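# Open the box lid fully with two arms

## Task

Open the box so its lid ends up roughly upright or tipped back past upright, with the box still standing the right way up. At the start the lid's tab is tucked inside the wall that carries the thumb notch. When finished, release everything and move the grippers away; the lid must stay open by itself, not because the robot is holding it.

## Robot and tools

Robot: two arms, left_arm and right_arm, each with a parallel two-finger gripper and a wrist camera. Bases in the scene frame: left_arm at (-0.033, +0.370, 0) m, quat_wxyz (+0.999, 0, 0, -0.036); right_arm at (+0.036, -0.370, 0) m, quat_wxyz (+0.997, 0, 0, +0.082). The names left and right do not refer to sides of any image.

Scene frame: origin on the table top midway between the arms, +z up, +x pointing out over the table, +y toward left_arm. All positions are in metres; orientations are quaternions written w first (qw, qx, qy, qz). Gripper frame: fingers extend along the gripper's +z axis and close along its y axis. end_effector_position is the point between the finger pads, just under 1 cm back from the tips. Reported hand positions may be slightly wrong, more so at long reach.

Joint ranges (rad), base to hand: waist -2.618 to 3.054, shoulder 0 to 3.142, elbow 0 to 3.142, wrist pitch -1.571 to 1.571, wrist yaw -1.571 to 1.571, wrist roll -2.094 to 2.094. The elbow never fully straightens.

A ROW is always 16 numbers in one flat list covering both arms: left_arm x, y, z, qw, qx, qy, qz, opening, then the same eight for right_arm. x, y, z and the quaternion are an absolute target pose for that gripper in the scene frame, not an offset. Opening runs from -1 (closed) to +1 (fully open, 0.087 m). To keep an arm still or its orientation fixed, resend the identical pose and quaternion from the last result every time rather than a drifted reading.

execute_actions(actions): a list of up to 15 actions; each action is a list of up to 15 rows, one row per control step of 1/30 s. If fewer than 15 rows are given, the last row is repeated until 15 steps pass. An empty list just returns current state and images. Any target more than 0.6 m from that gripper's current position along any of its own axes makes the action refused for both arms; if the first action fails this or any action is malformed, nothing runs. Each step, the commanded pose is clipped to within 70 mm and 16 degrees of the measured pose, so far targets need several actions; position is favoured over orientation when both cannot be met. Friction can leave the hand up to about 31 mm short, and very small commands may not move it.

move(target, speed, blocking): target is one 16-number row of absolute poses and openings. Each gripper travels in a straight line toward its pose, all arms finishing together, over 0.5 to 10 s (cut off at 10 s). speed is the path's top speed in m/s, 0.002 to 0.5, default 0.25; rotation is capped at twice that value in rad/s. Openings are applied at the start. Moves do not avoid obstacles or the other arm; grippers lag, drift and may exceed the speed. Faster motion and targets set deeper past a contact mean harder impacts. blocking=false returns after 0.5 s while motion continues; until a result shows it finished, other moves and execute_actions are refused, so use wait or stop first. The result adds a move: line giving the ending (done, off_target, moving, held, fault) and any limits (paced = target was clipped; held = a check blocked some steps, after which the arm may jump fast), plus each gripper's distance from its target.

wait(seconds): 0 to 10 s, arms hold their last command; returns early if a running move ends. stop(): brakes a running move (needs stopping room); fingers continue. zoom_image(camera, region): region [x0, y0, x1, y1] in pixels of that camera's last image, at most 504 by 504, origin top-left. Cameras: cam_head_left, cam_head_right, cam_high, cam_low, cam_left_wrist, cam_right_wrist, all 672x504. read_manual(section) returns only licence text. finished_scene(scene) ends the current scene irreversibly; the goal must already hold on its own.

Results: a state line per arm with gripper position and quaternion; Hand target lines showing where the controller is currently driving each gripper; grip_measured on the same -1..1 scale as commanded opening (last Joint positions value is opening in metres, readings may be off about 1 mm); joint torques (offset, noisy, friction-affected); for action calls, step readings with HELD marking steps where an arm was held back. A pose unreachable line means the clearance check altered or blocked that arm's command. FAULT lines report arm stops.

Gripping: command about 0.02 below grip_measured for a firm hold, less for a lighter one; each pad pushes up to about 20 N, and a rapid close can squeeze harder. Holding loads heats motors: MOTOR HOT warns at 75 °C, at 90 °C the arm is stopped 10 s, at 100 °C it goes limp and falls.

Avoid: knocking anything off the table, tipping the box, arms colliding or pressing each other, slams, drops and very hard pushes. Occasional outside tugs or nudges on objects may occur. Strategy hint: lift the lid by its tab or edge at the notched wall, swing it back past vertical, then open the fingers and retreat clear.

Each tool is called after "Emit:" in YAML: its name, and indented under it one key for each argument.

## Session

Emit:
execute_actions:
  actions: []

Scene clock: 0.00 s.
left_arm: end_effector_position=(+0.2370, +0.5858, +0.1735) grip_measured=+0.997 end_effector_quat_wxyz=(+0.243, -0.085, +0.964, +0.070) | right_arm: end_effector_position=(+0.3958, -0.4922, +0.1160) grip_measured=+1.000 end_effector_quat_wxyz=(+0.142, -0.008, +0.836, -0.530)
Joint positions: left_arm=[ 0.772  1.536  1.433 -0.979  0.16   0.484  0.087] | right_arm=[-0.052  1.887  1.241 -0.575  1.132 -0.132  0.087]
Joint velocities: left_arm=[-0.027 -0.002  0.002  0.037  0.007  0.037  0.   ] | right_arm=[-0.007  0.012  0.012  0.037  0.066 -0.022  0.   ]
Joint torques (N m, as the arm reports them, + toward a larger angle): no reading
Motor temperatures (°C, as the motors report them): left_arm=[22 25 24 22 23 23] | right_arm=[22 23 24 22 20 23]
Hand target (left_arm): +0.237, +0.586, +0.173; +0.243, -0.085, +0.964, +0.070
Hand target (right_arm): +0.396, -0.492, +0.116; +0.142, -0.008, +0.836, -0.530

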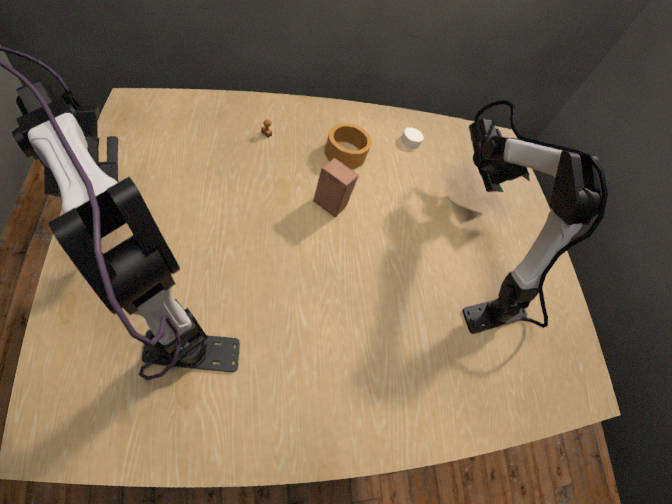

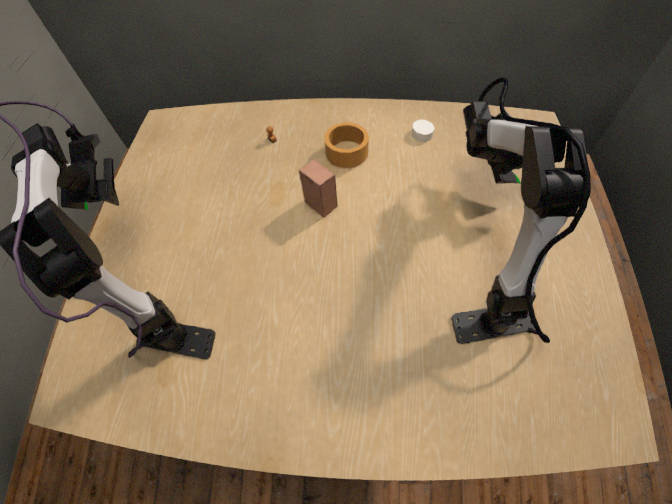

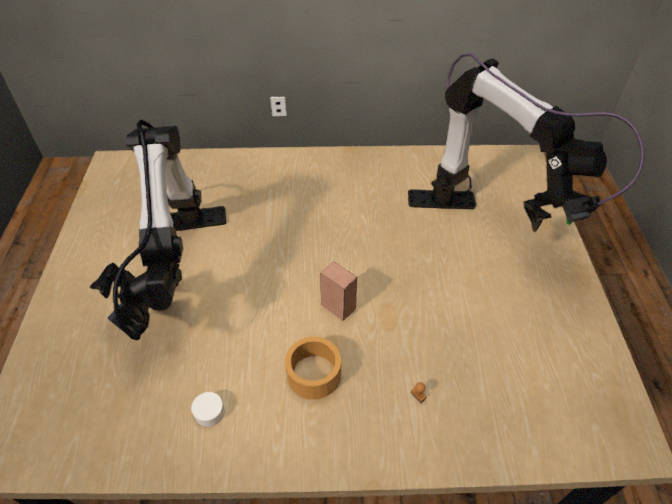

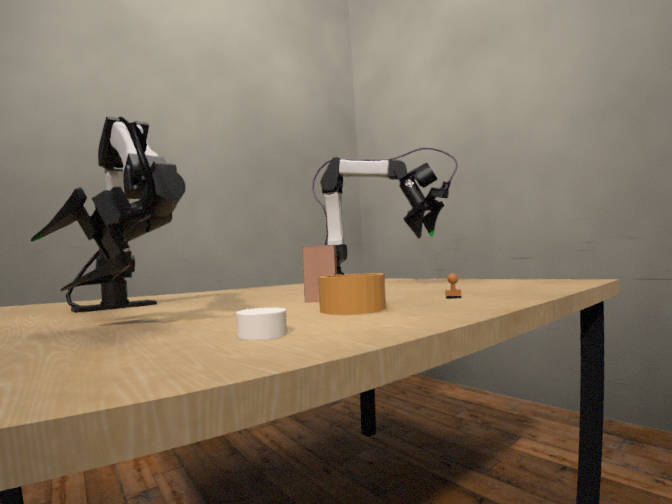

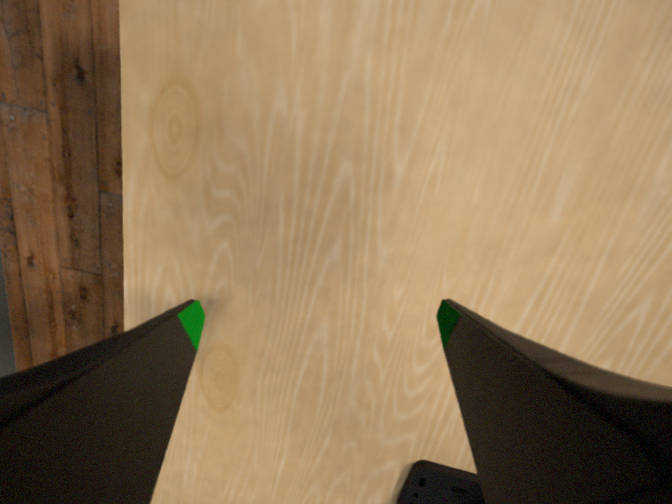

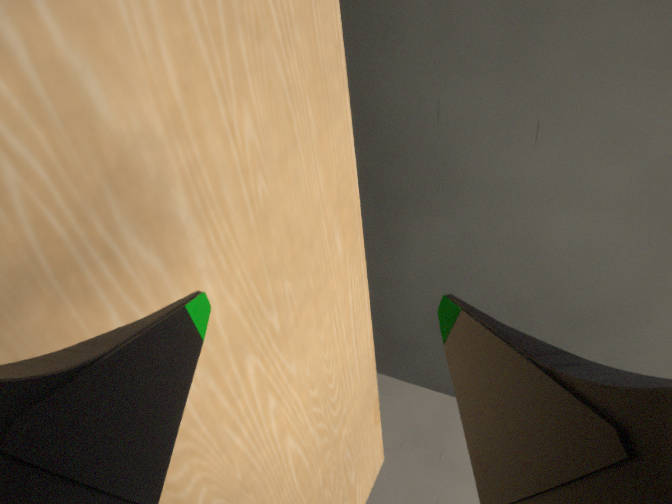

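Emit:
zoom_image:
  camera: "cam_high"
  region: [290, 245, 400, 335]

Emit:
zoom_image:
  camera: "cam_head_left"
  region: [290, 140, 400, 230]

Emit:
zoom_image:
  camera: "cam_head_right"
  region: [270, 140, 380, 230]

Region (290, 245, 400, 335) of cam_high's 672x504 image, scaled by 4.582, with more detail than that image has; it fills the top 412 rows of this view, and the rest is white.

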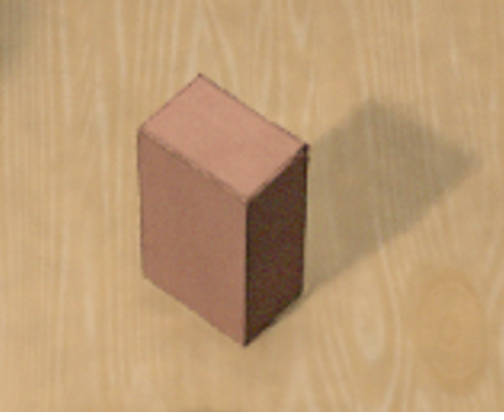

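Region (290, 140, 400, 230) of cam_head_left's 672x504 image, scaled by 4.582, with more detail than that image has; it fills the top 412 rows of this view, and the rest is white.

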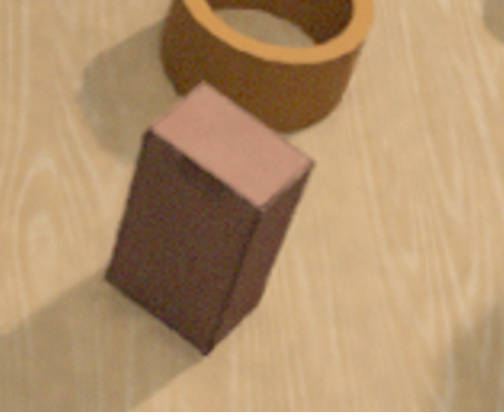

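Region (270, 140, 380, 230) of cam_head_right's 672x504 image, scaled by 4.582, with more detail than that image has; it fills the top 412 rows of this view, and the rest is white.

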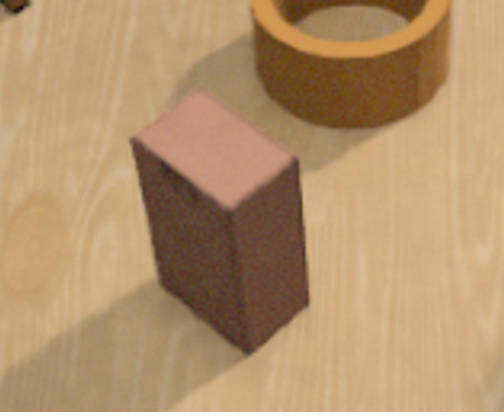

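Emit:
move:
  target: [0.32,0.085,0.18,0,0.383,0.924,0,1, 0.25,-0.2,0.12,0.502,-0.485,0.578,0.422,1]

Scene clock: 6.10 s.
left_arm: end_effector_position=(+0.3243, +0.0899, +0.1741) grip_measured=+0.997 end_effector_quat_wxyz=(+0.133, +0.373, +0.917, -0.039) | right_arm: end_effector_position=(+0.2546, -0.2037, +0.1218) grip_measured=+1.000 end_effector_quat_wxyz=(+0.509, -0.484, +0.580, +0.413)
Joint positions: left_arm=[-0.601  2.356  2.636 -1.573  0.     0.1    0.087] | right_arm=[-0.153  1.116  0.38   0.118 -1.324 -0.617  0.087]
Joint velocities: left_arm=[-0.012 -0.007 -0.002  0.037  0.051  0.022  0.   ] | right_arm=[-0.007  0.017 -0.017  0.051 -0.007  0.11   0.   ]
Joint torques (N m, as the arm reports them, + toward a larger angle): left_arm=[ -0.39 -10.45   8.85   0.88   0.18   0.04] | right_arm=[ 0.58 -1.27  4.72  1.77 -0.55  0.04]
Motor temperatures (°C, as the motors report them): left_arm=[22 26 25 23 23 23] | right_arm=[22 23 24 23 20 23]
Hand target (left_arm): +0.325, +0.086, +0.178; +0.141, +0.379, +0.913, -0.045
Hand target (right_arm): +0.250, -0.201, +0.117; +0.504, -0.483, +0.579, +0.422
Off the commanded pose (left_arm): 0.009 m, 16 deg; orientation clipped at the last step of the last action.
Off the commanded pose (right_arm): 0.006 m, 1 deg.
joint sent to its limit (left arm) — the command would take joint 4 (wrist pitch) past its lower limit, so that joint was sent only as far as its limit.
move: off_target (left_arm); limits=paced

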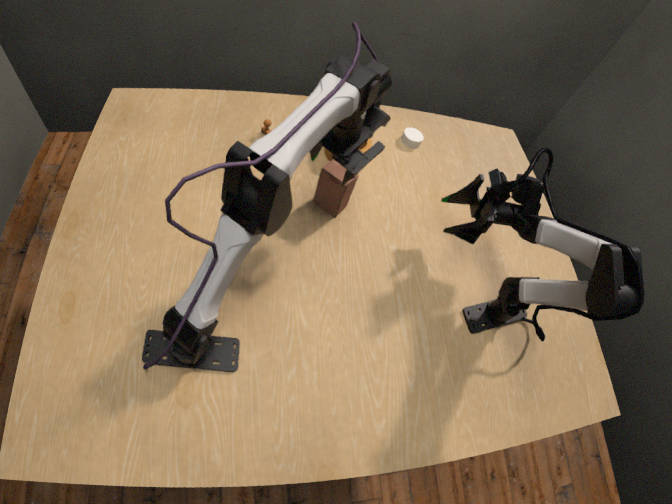

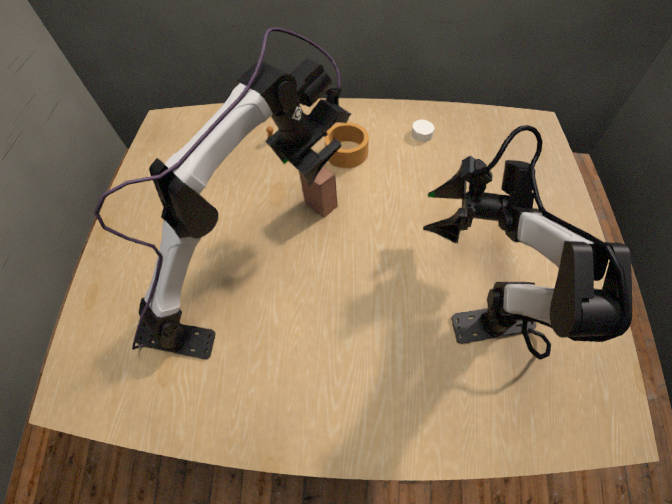

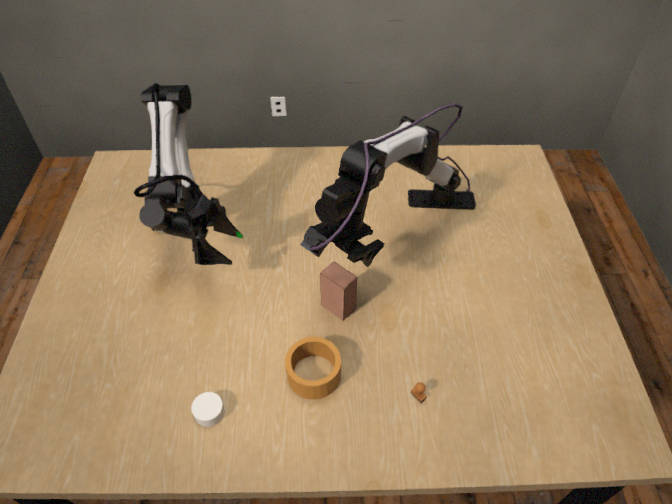

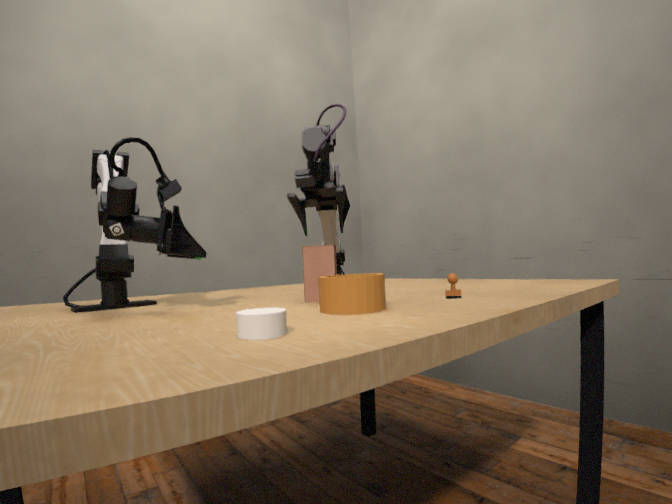

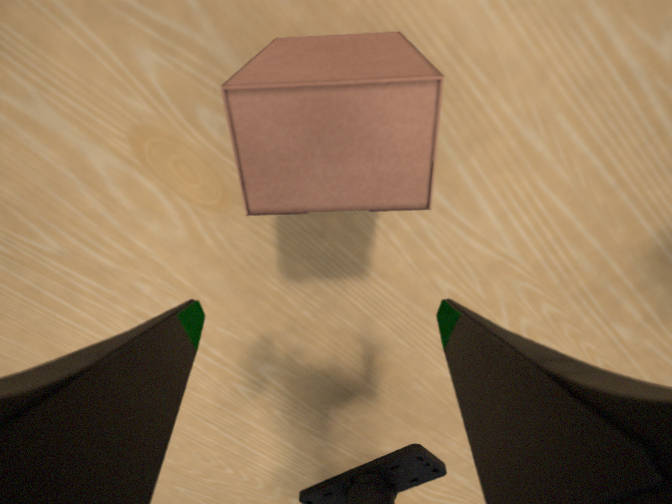

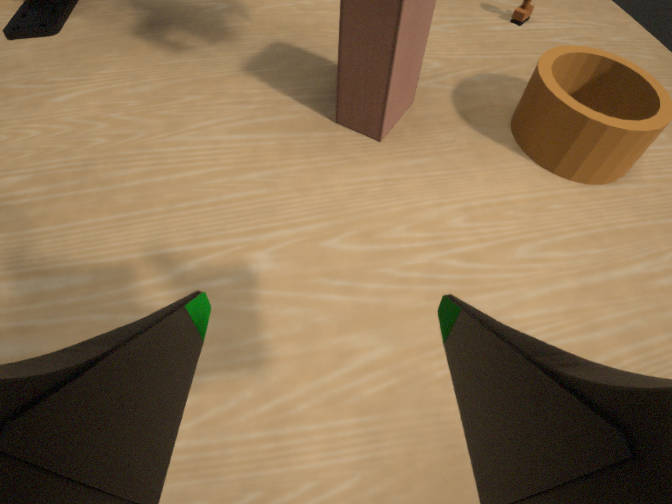

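Emit:
move:
  target: [0.255,0.162,0.15,0.246,-0.293,0.707,-0.594,-0.5, 0.275,-0.01,0.045,0.606,-0.289,0.698,0.251,1]

Scene clock: 11.27 s.
left_arm: end_effector_position=(+0.2608, +0.1602, +0.1577) grip_measured=-0.500 end_effector_quat_wxyz=(+0.250, -0.282, +0.710, -0.595) | right_arm: end_effector_position=(+0.2709, -0.0193, +0.0352) grip_measured=+1.000 end_effector_quat_wxyz=(+0.598, -0.301, +0.704, +0.237)
Joint positions: left_arm=[-0.203  1.292  0.337  0.761  0.512 -1.457  0.022] | right_arm=[0.946 1.932 0.429 1.32  0.323 0.031 0.087]
Joint velocities: left_arm=[-0.002 -0.002 -0.012 -0.007 -0.022 -0.051 -0.   ] | right_arm=[-0.022  0.002 -0.012 -0.022 -0.007 -0.081  0.   ]
Joint torques (N m, as the arm reports them, + toward a larger angle): left_arm=[-0.51 -3.17  5.01  2.06  0.07 -0.06] | right_arm=[ 0.68 -6.36  5.8   2.37  0.08  0.04]
Motor temperatures (°C, as the motors report them): left_arm=[22 28 25 23 23 23] | right_arm=[22 23 24 24 20 23]
Hand target (left_arm): +0.256, +0.161, +0.152; +0.245, -0.289, +0.710, -0.594
Hand target (right_arm): +0.273, -0.010, +0.043; +0.608, -0.291, +0.696, +0.247
Off the commanded pose (left_arm): 0.010 m, 1 deg.
Off the commanded pose (right_arm): 0.014 m, 2 deg.
move: off_target (right_arm)

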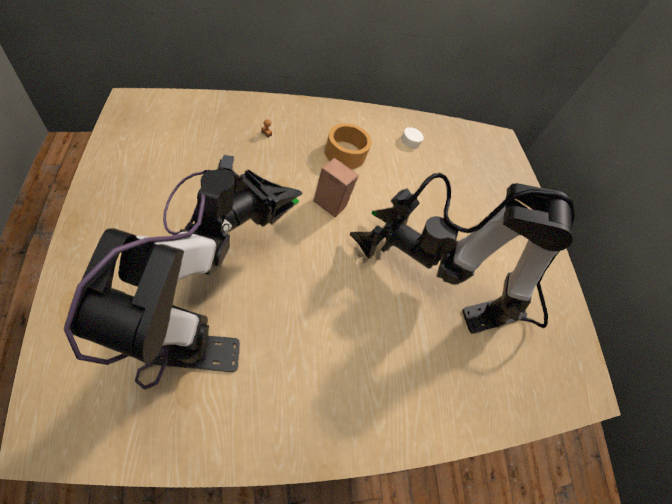

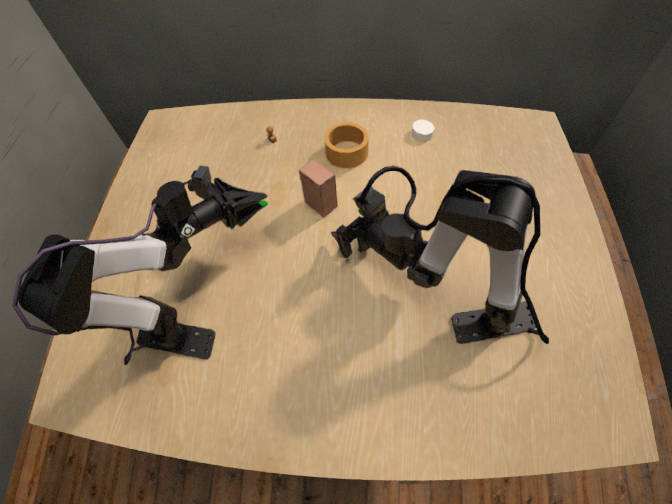

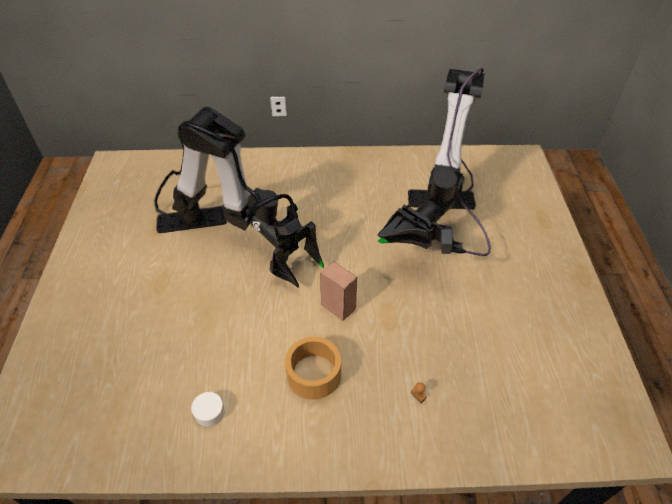

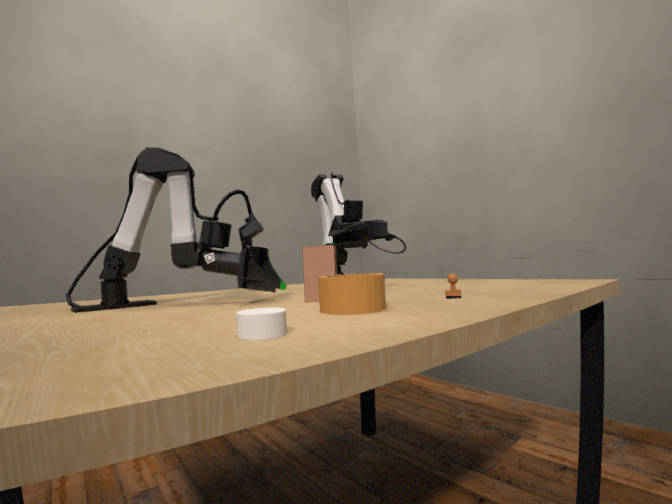

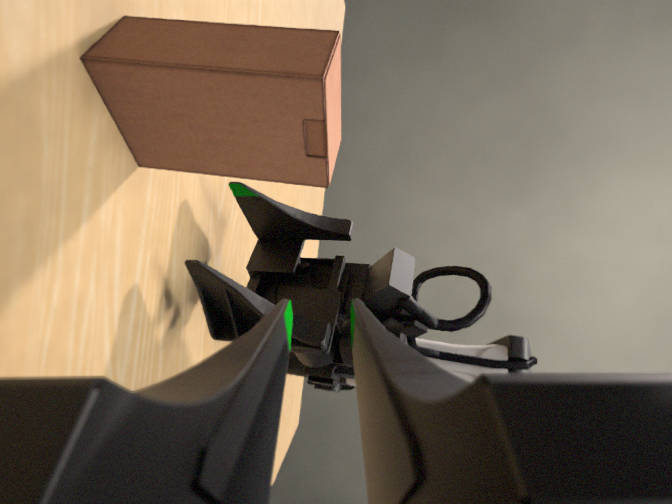

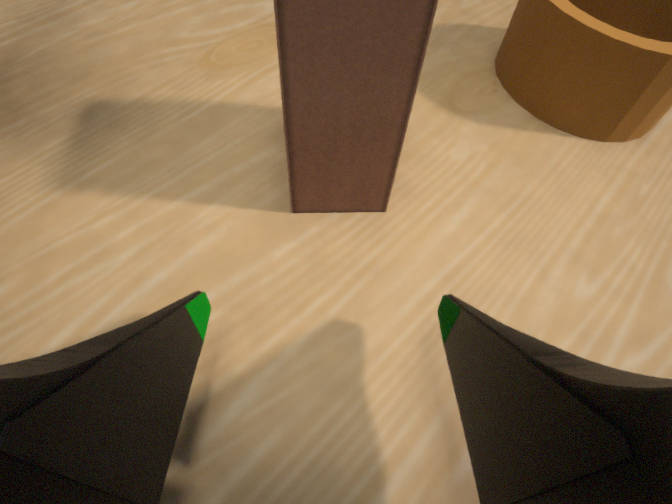

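Emit:
move:
  target: [0.27,0.145,0.14,0.246,-0.293,0.707,-0.594,-0.5, 0.337,0.048,0.046,0.606,-0.289,0.698,0.251,1]
  speed: 0.15

Scene clock: 12.53 s.
left_arm: end_effector_position=(+0.2691, +0.1476, +0.1390) grip_measured=-0.500 end_effector_quat_wxyz=(+0.247, -0.292, +0.710, -0.591) | right_arm: end_effector_position=(+0.3320, +0.0442, +0.0466) grip_measured=+1.000 end_effector_quat_wxyz=(+0.607, -0.289, +0.697, +0.249)
Joint positions: left_arm=[-0.254  1.427  0.337  0.888  0.451 -1.478  0.022] | right_arm=[0.868 2.085 0.778 1.165 0.246 0.031 0.087]
Joint velocities: left_arm=[ 0.002  0.002 -0.002  0.095 -0.051 -0.022 -0.   ] | right_arm=[-0.007 -0.007 -0.007  0.051  0.007  0.007  0.   ]
Joint torques (N m, as the arm reports them, + toward a larger angle): left_arm=[-0.85 -2.81  6.69  2.07  0.05 -0.05] | right_arm=[-0.34 -9.03  6.91  1.98 -0.11 -0.01]
Motor temperatures (°C, as the motors report them): left_arm=[22 28 25 24 23 23] | right_arm=[22 23 24 24 20 23]
Hand target (left_arm): +0.270, +0.145, +0.140; +0.246, -0.293, +0.707, -0.594
Hand target (right_arm): +0.336, +0.048, +0.046; +0.605, -0.288, +0.698, +0.251
Off the commanded pose (left_arm): 0.003 m, 0 deg.
Off the commanded pose (right_arm): 0.006 m, 0 deg.
move: done

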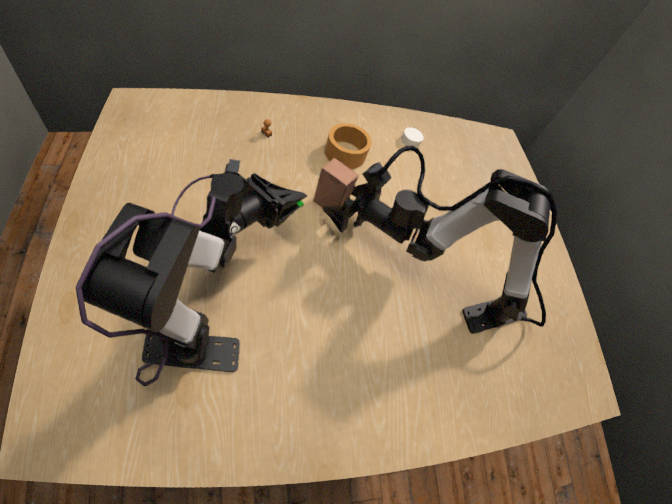

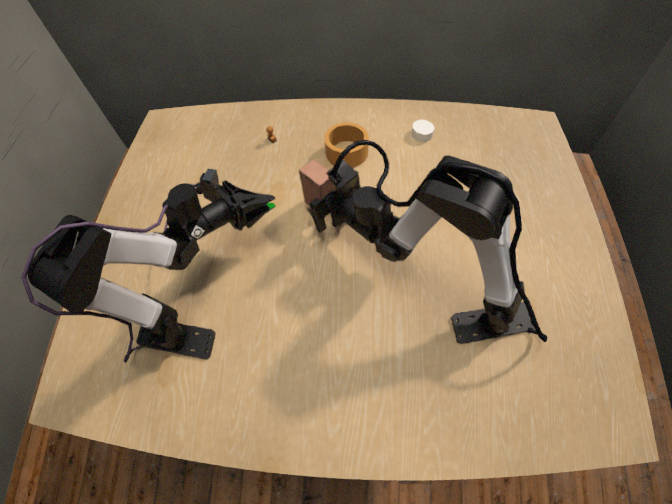

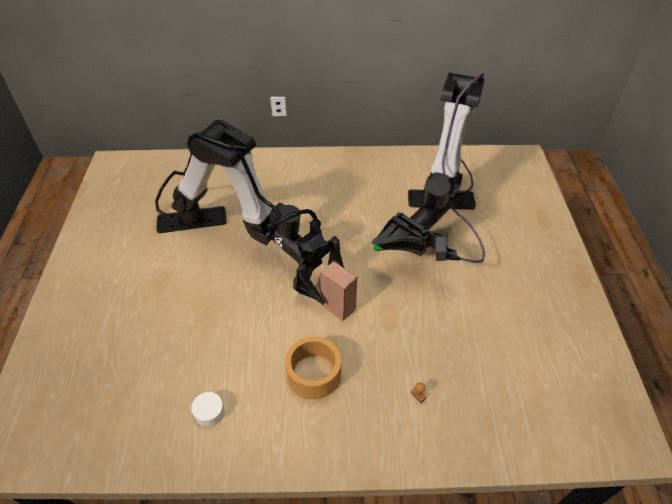

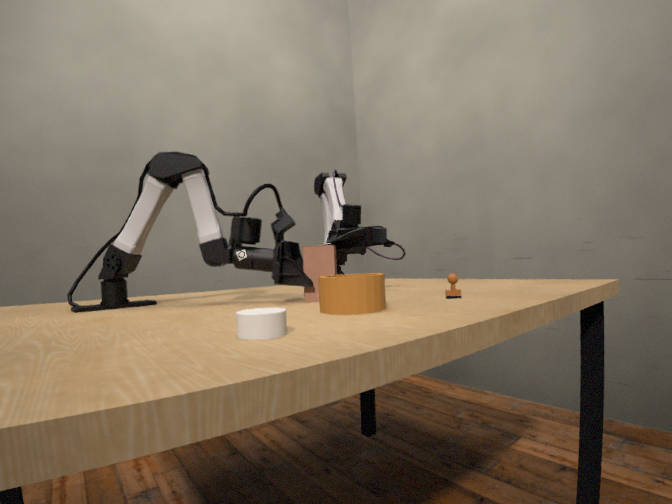

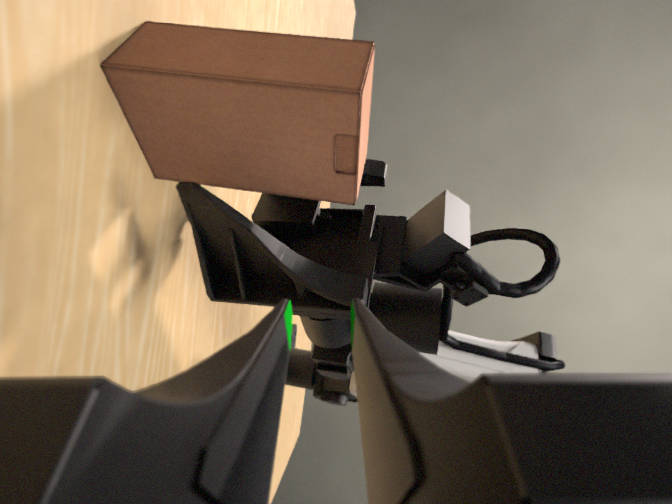

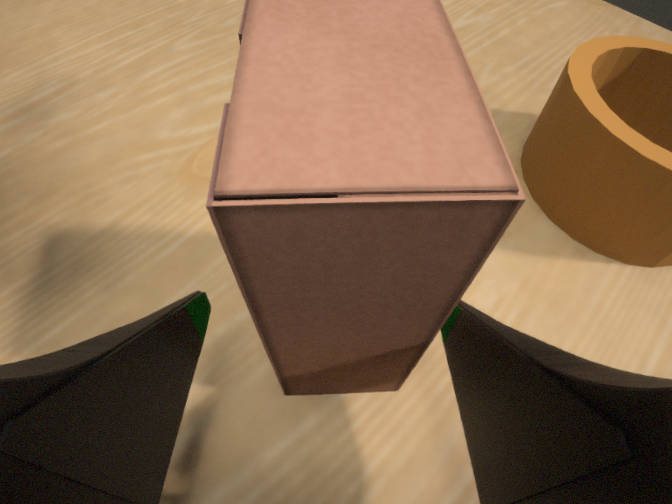

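Emit:
move:
  target: [0.27,0.145,0.14,0.246,-0.293,0.707,-0.594,-0.5, 0.35,0.058,0.046,0.606,-0.289,0.698,0.251,1]
  speed: 0.08

Emit:
move:
  target: [0.27,0.145,0.14,0.246,-0.293,0.707,-0.594,-0.5, 0.35,0.058,0.046,0.606,-0.289,0.698,0.251,0.0]

Scene clock: 13.53 s.
left_arm: end_effector_position=(+0.2693, +0.1477, +0.1393) grip_measured=-0.500 end_effector_quat_wxyz=(+0.247, -0.293, +0.710, -0.591) | right_arm: end_effector_position=(+0.3448, +0.0544, +0.0468) grip_measured=+1.000 end_effector_quat_wxyz=(+0.607, -0.288, +0.697, +0.251)
Joint positions: left_arm=[-0.254  1.427  0.337  0.89   0.45  -1.478  0.022] | right_arm=[0.851 2.118 0.846 1.13  0.228 0.031 0.087]
Joint velocities: left_arm=[ 0.007  0.002 -0.002  0.037 -0.022 -0.022  0.   ] | right_arm=[-0.002  0.002  0.002  0.007 -0.037 -0.022  0.   ]
Joint torques (N m, as the arm reports them, + toward a larger angle): left_arm=[-0.86 -3.08  6.64  2.04  0.06 -0.05] | right_arm=[-0.49 -9.6   7.13  2.01 -0.15 -0.04]
Motor temperatures (°C, as the motors report them): left_arm=[22 27 25 24 23 23] | right_arm=[22 23 24 24 20 23]
Hand target (left_arm): +0.270, +0.145, +0.140; +0.246, -0.293, +0.707, -0.594
Hand target (right_arm): +0.350, +0.058, +0.046; +0.606, -0.289, +0.698, +0.251
Off the commanded pose (left_arm): 0.003 m, 0 deg.
Off the commanded pose (right_arm): 0.006 m, 0 deg.
move: done

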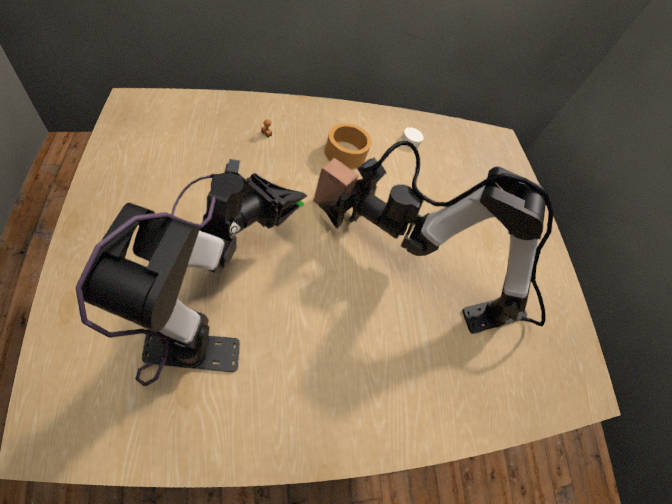

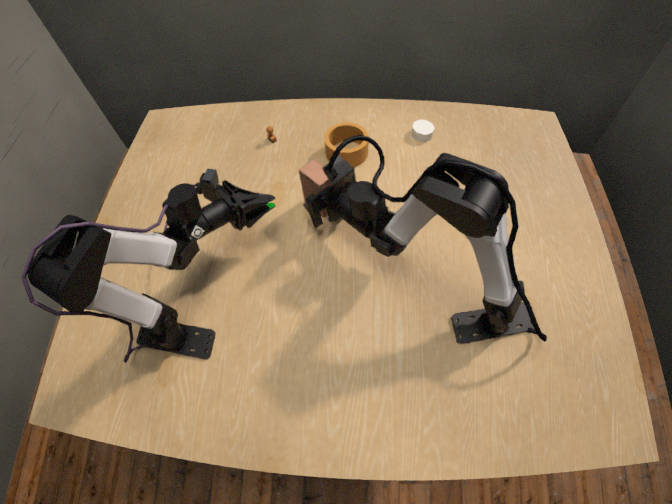

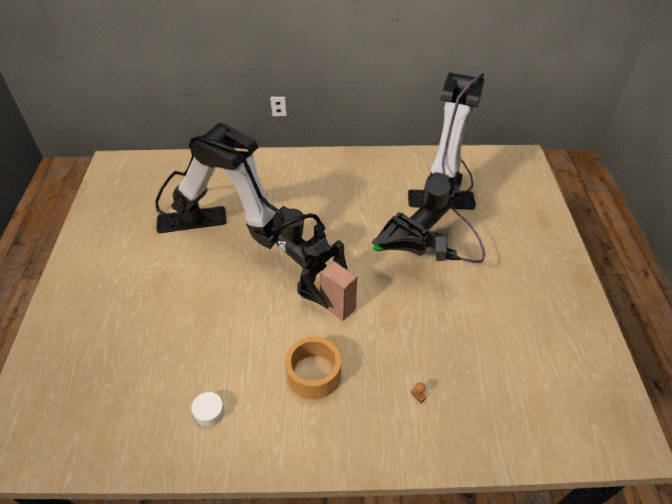

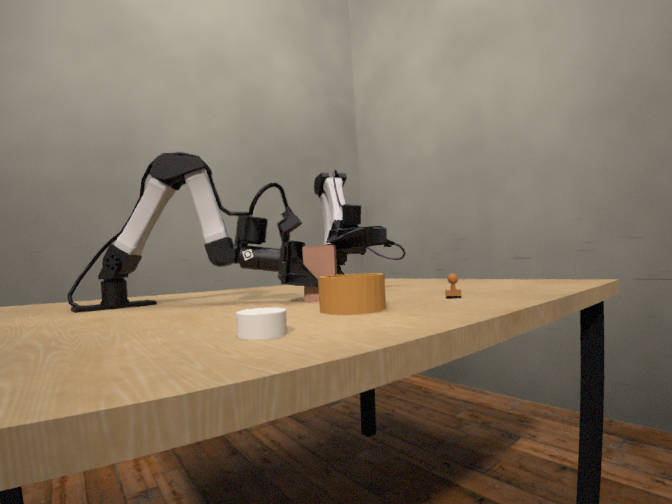

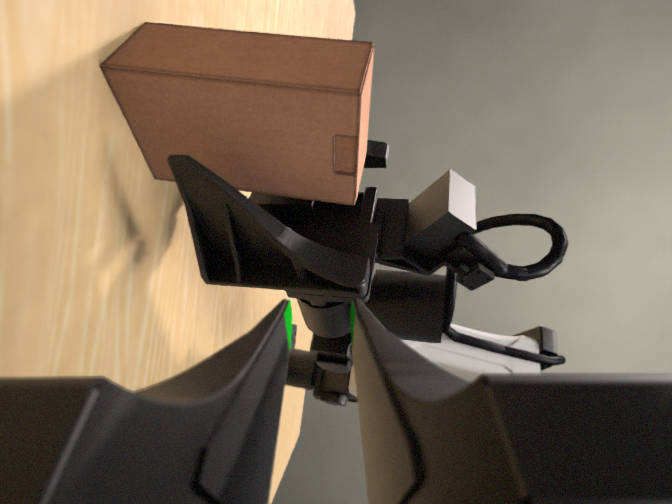

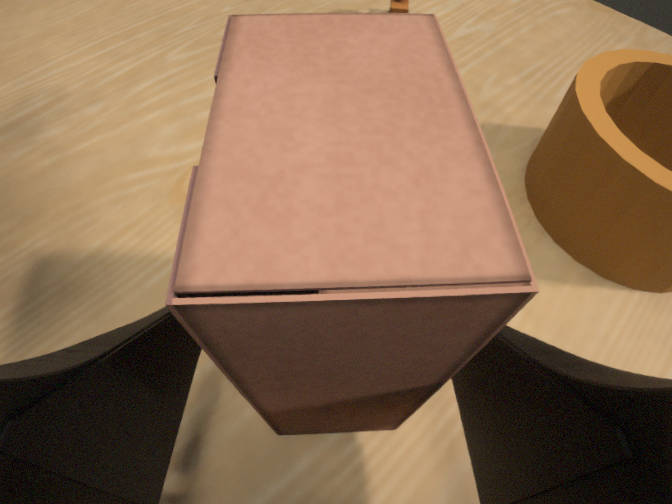

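Scene clock: 14.23 s.
left_arm: end_effector_position=(+0.2693, +0.1477, +0.1393) grip_measured=-0.500 end_effector_quat_wxyz=(+0.247, -0.293, +0.710, -0.591) | right_arm: end_effector_position=(+0.3447, +0.0543, +0.0465) grip_measured=+0.130 end_effector_quat_wxyz=(+0.607, -0.289, +0.697, +0.250)
Joint positions: left_arm=[-0.254  1.427  0.337  0.89   0.45  -1.478  0.022] | right_arm=[0.851 2.118 0.846 1.129 0.228 0.031 0.049]
Joint velocities: left_arm=[ 0.007  0.012 -0.007  0.007 -0.051 -0.037  0.001] | right_arm=[ 0.007 -0.012 -0.017 -0.11  -0.037  0.037  0.   ]
Joint torques (N m, as the arm reports them, + toward a larger angle): left_arm=[-0.86 -3.07  6.63  2.04  0.06 -0.05] | right_arm=[-0.46 -9.53  7.15  1.98 -0.13 -0.07]
Motor temperatures (°C, as the motors report them): left_arm=[22 27 25 24 23 23] | right_arm=[22 24 24 24 20 23]
Hand target (left_arm): +0.270, +0.145, +0.140; +0.246, -0.293, +0.707, -0.594
Hand target (right_arm): +0.350, +0.058, +0.046; +0.606, -0.289, +0.698, +0.251
Off the commanded pose (left_arm): 0.003 m, 0 deg.
Off the commanded pose (right_arm): 0.006 m, 0 deg.
move: done

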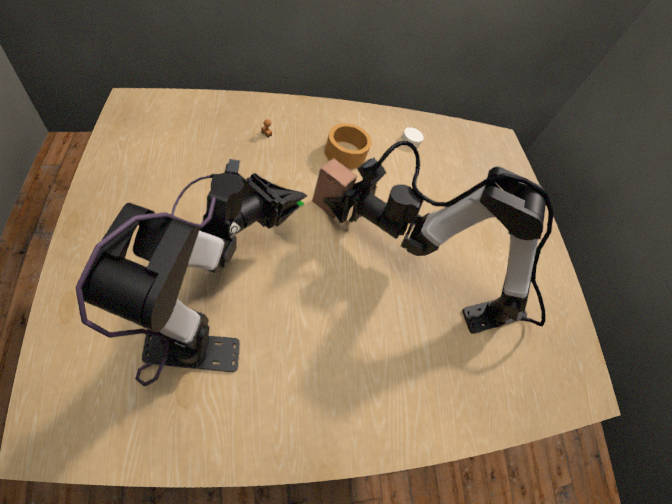

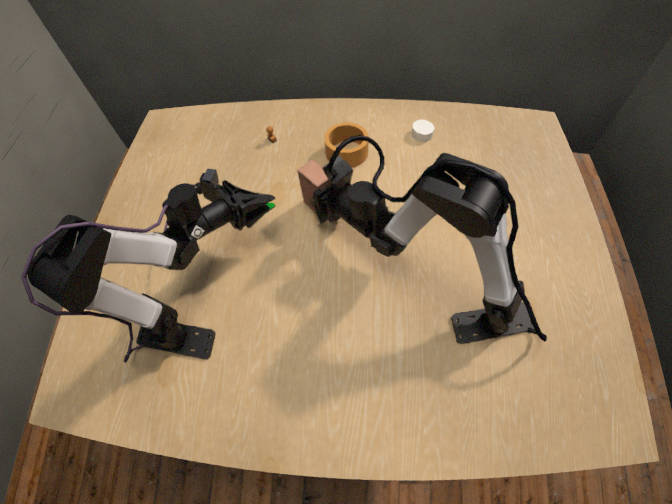

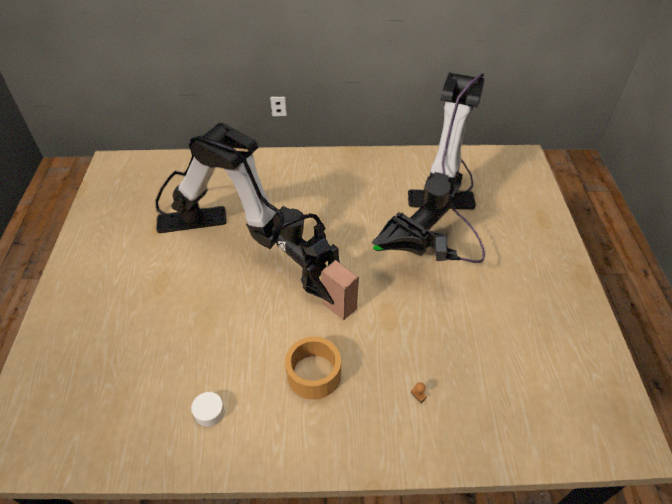

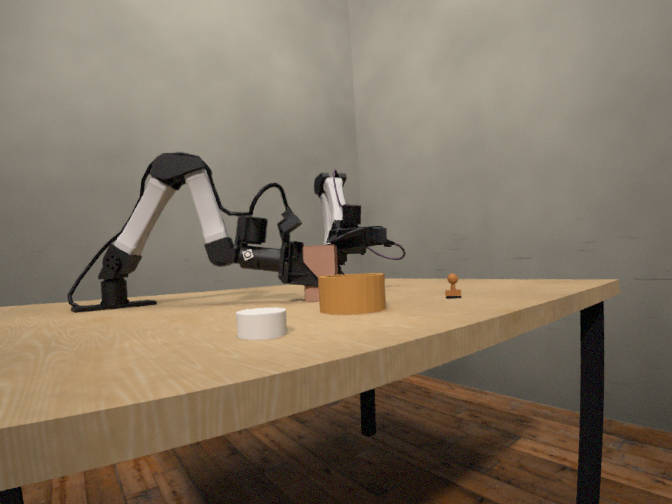

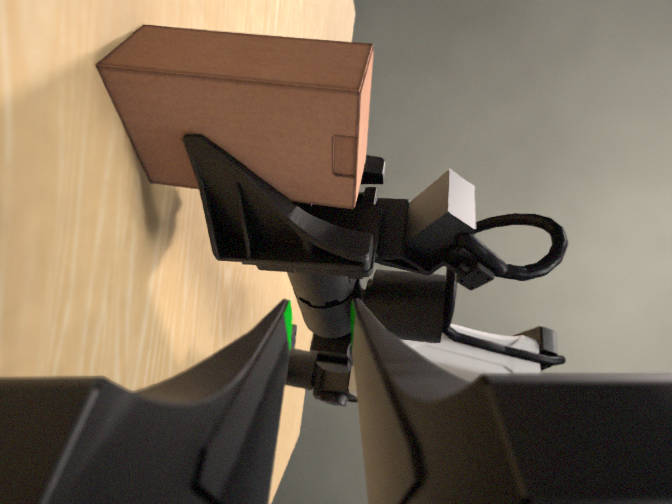

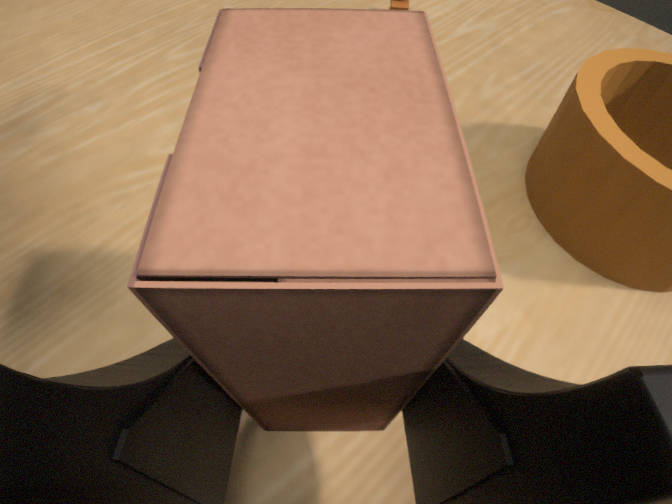

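Emit:
move:
  target: [0.30,0.118,0.155,0.246,-0.293,0.707,-0.594,-0.5, 0.35,0.058,0.046,0.606,-0.289,0.698,0.251,0.03]
  speed: 0.1

Scene clock: 15.37 s.
left_arm: end_effector_position=(+0.2942, +0.1235, +0.1495) grip_measured=-0.500 end_effector_quat_wxyz=(+0.246, -0.293, +0.711, -0.590) | right_arm: end_effector_position=(+0.3447, +0.0543, +0.0465) grip_measured=+0.130 end_effector_quat_wxyz=(+0.607, -0.289, +0.697, +0.250)
Joint positions: left_arm=[-0.312  1.514  0.474  0.842  0.394 -1.49   0.022] | right_arm=[0.851 2.118 0.846 1.129 0.228 0.031 0.049]
Joint velocities: left_arm=[-0.002 -0.002  0.012  0.037 -0.051 -0.022 -0.   ] | right_arm=[-0.027 -0.017 -0.027 -0.007 -0.095 -0.037  0.   ]
Joint torques (N m, as the arm reports them, + toward a larger angle): left_arm=[-0.81 -3.79  8.83  1.88  0.06 -0.05] | right_arm=[-0.46 -9.54  7.05  2.   -0.12 -0.08]
Motor temperatures (°C, as the motors report them): left_arm=[22 27 26 24 23 23] | right_arm=[22 24 24 24 20 23]
Hand target (left_arm): +0.300, +0.119, +0.155; +0.246, -0.293, +0.707, -0.594
Hand target (right_arm): +0.350, +0.058, +0.046; +0.606, -0.289, +0.698, +0.251
Off the commanded pose (left_arm): 0.010 m, 1 deg.
Off the commanded pose (right_arm): 0.006 m, 0 deg.
move: done

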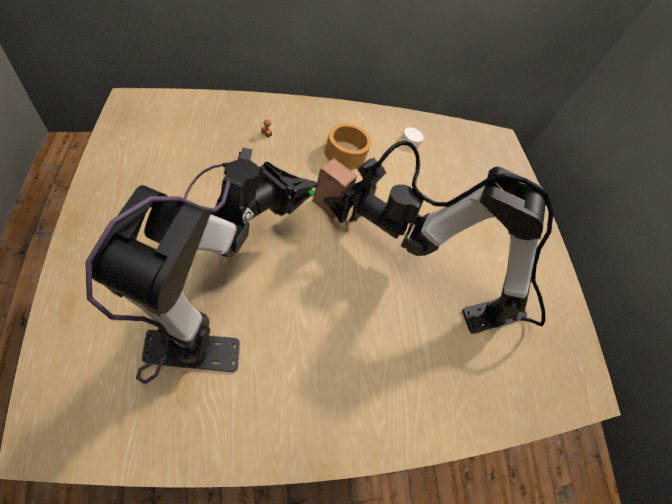

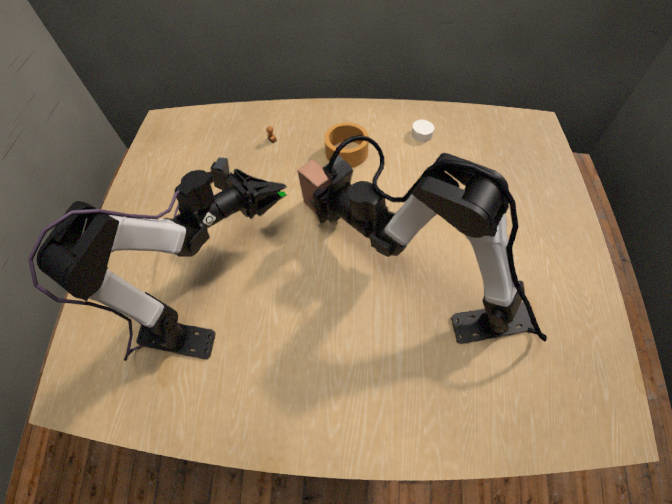

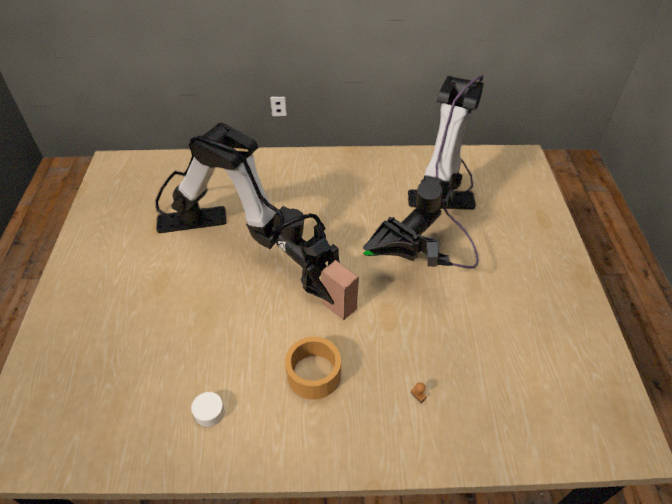

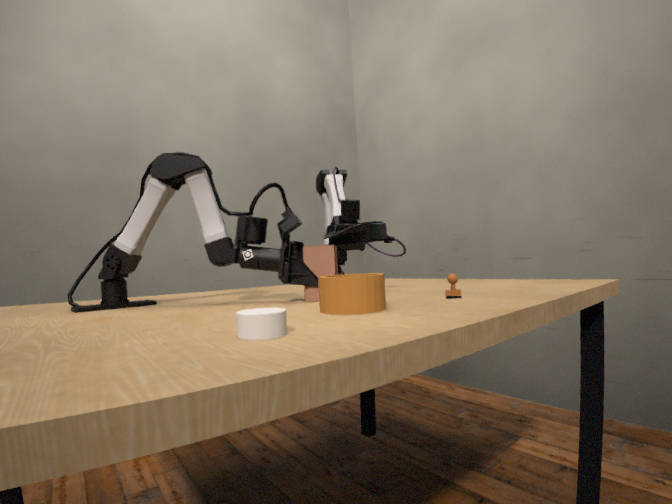

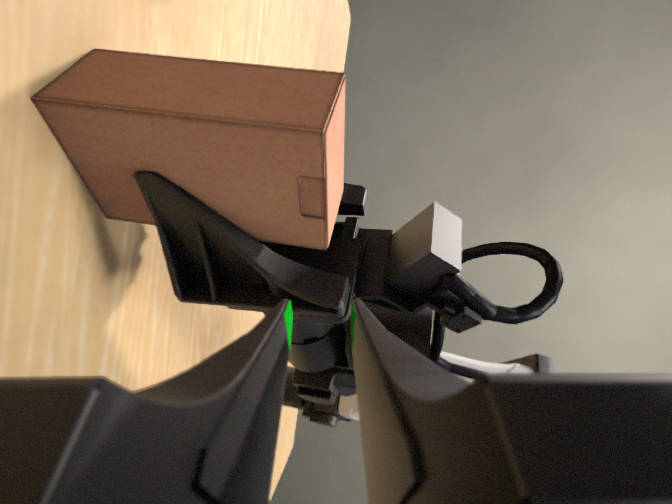

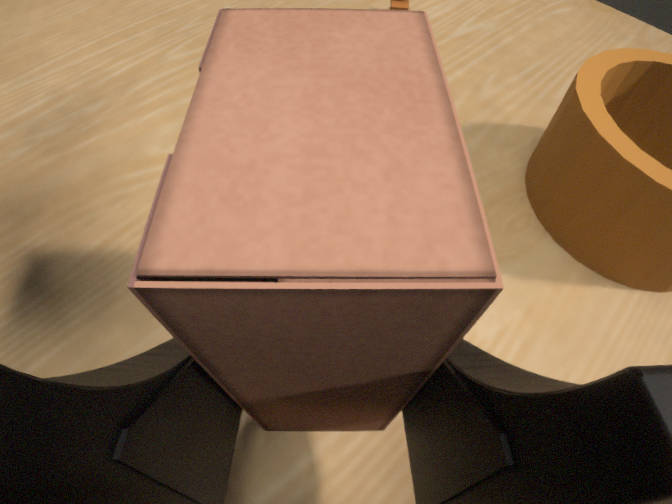

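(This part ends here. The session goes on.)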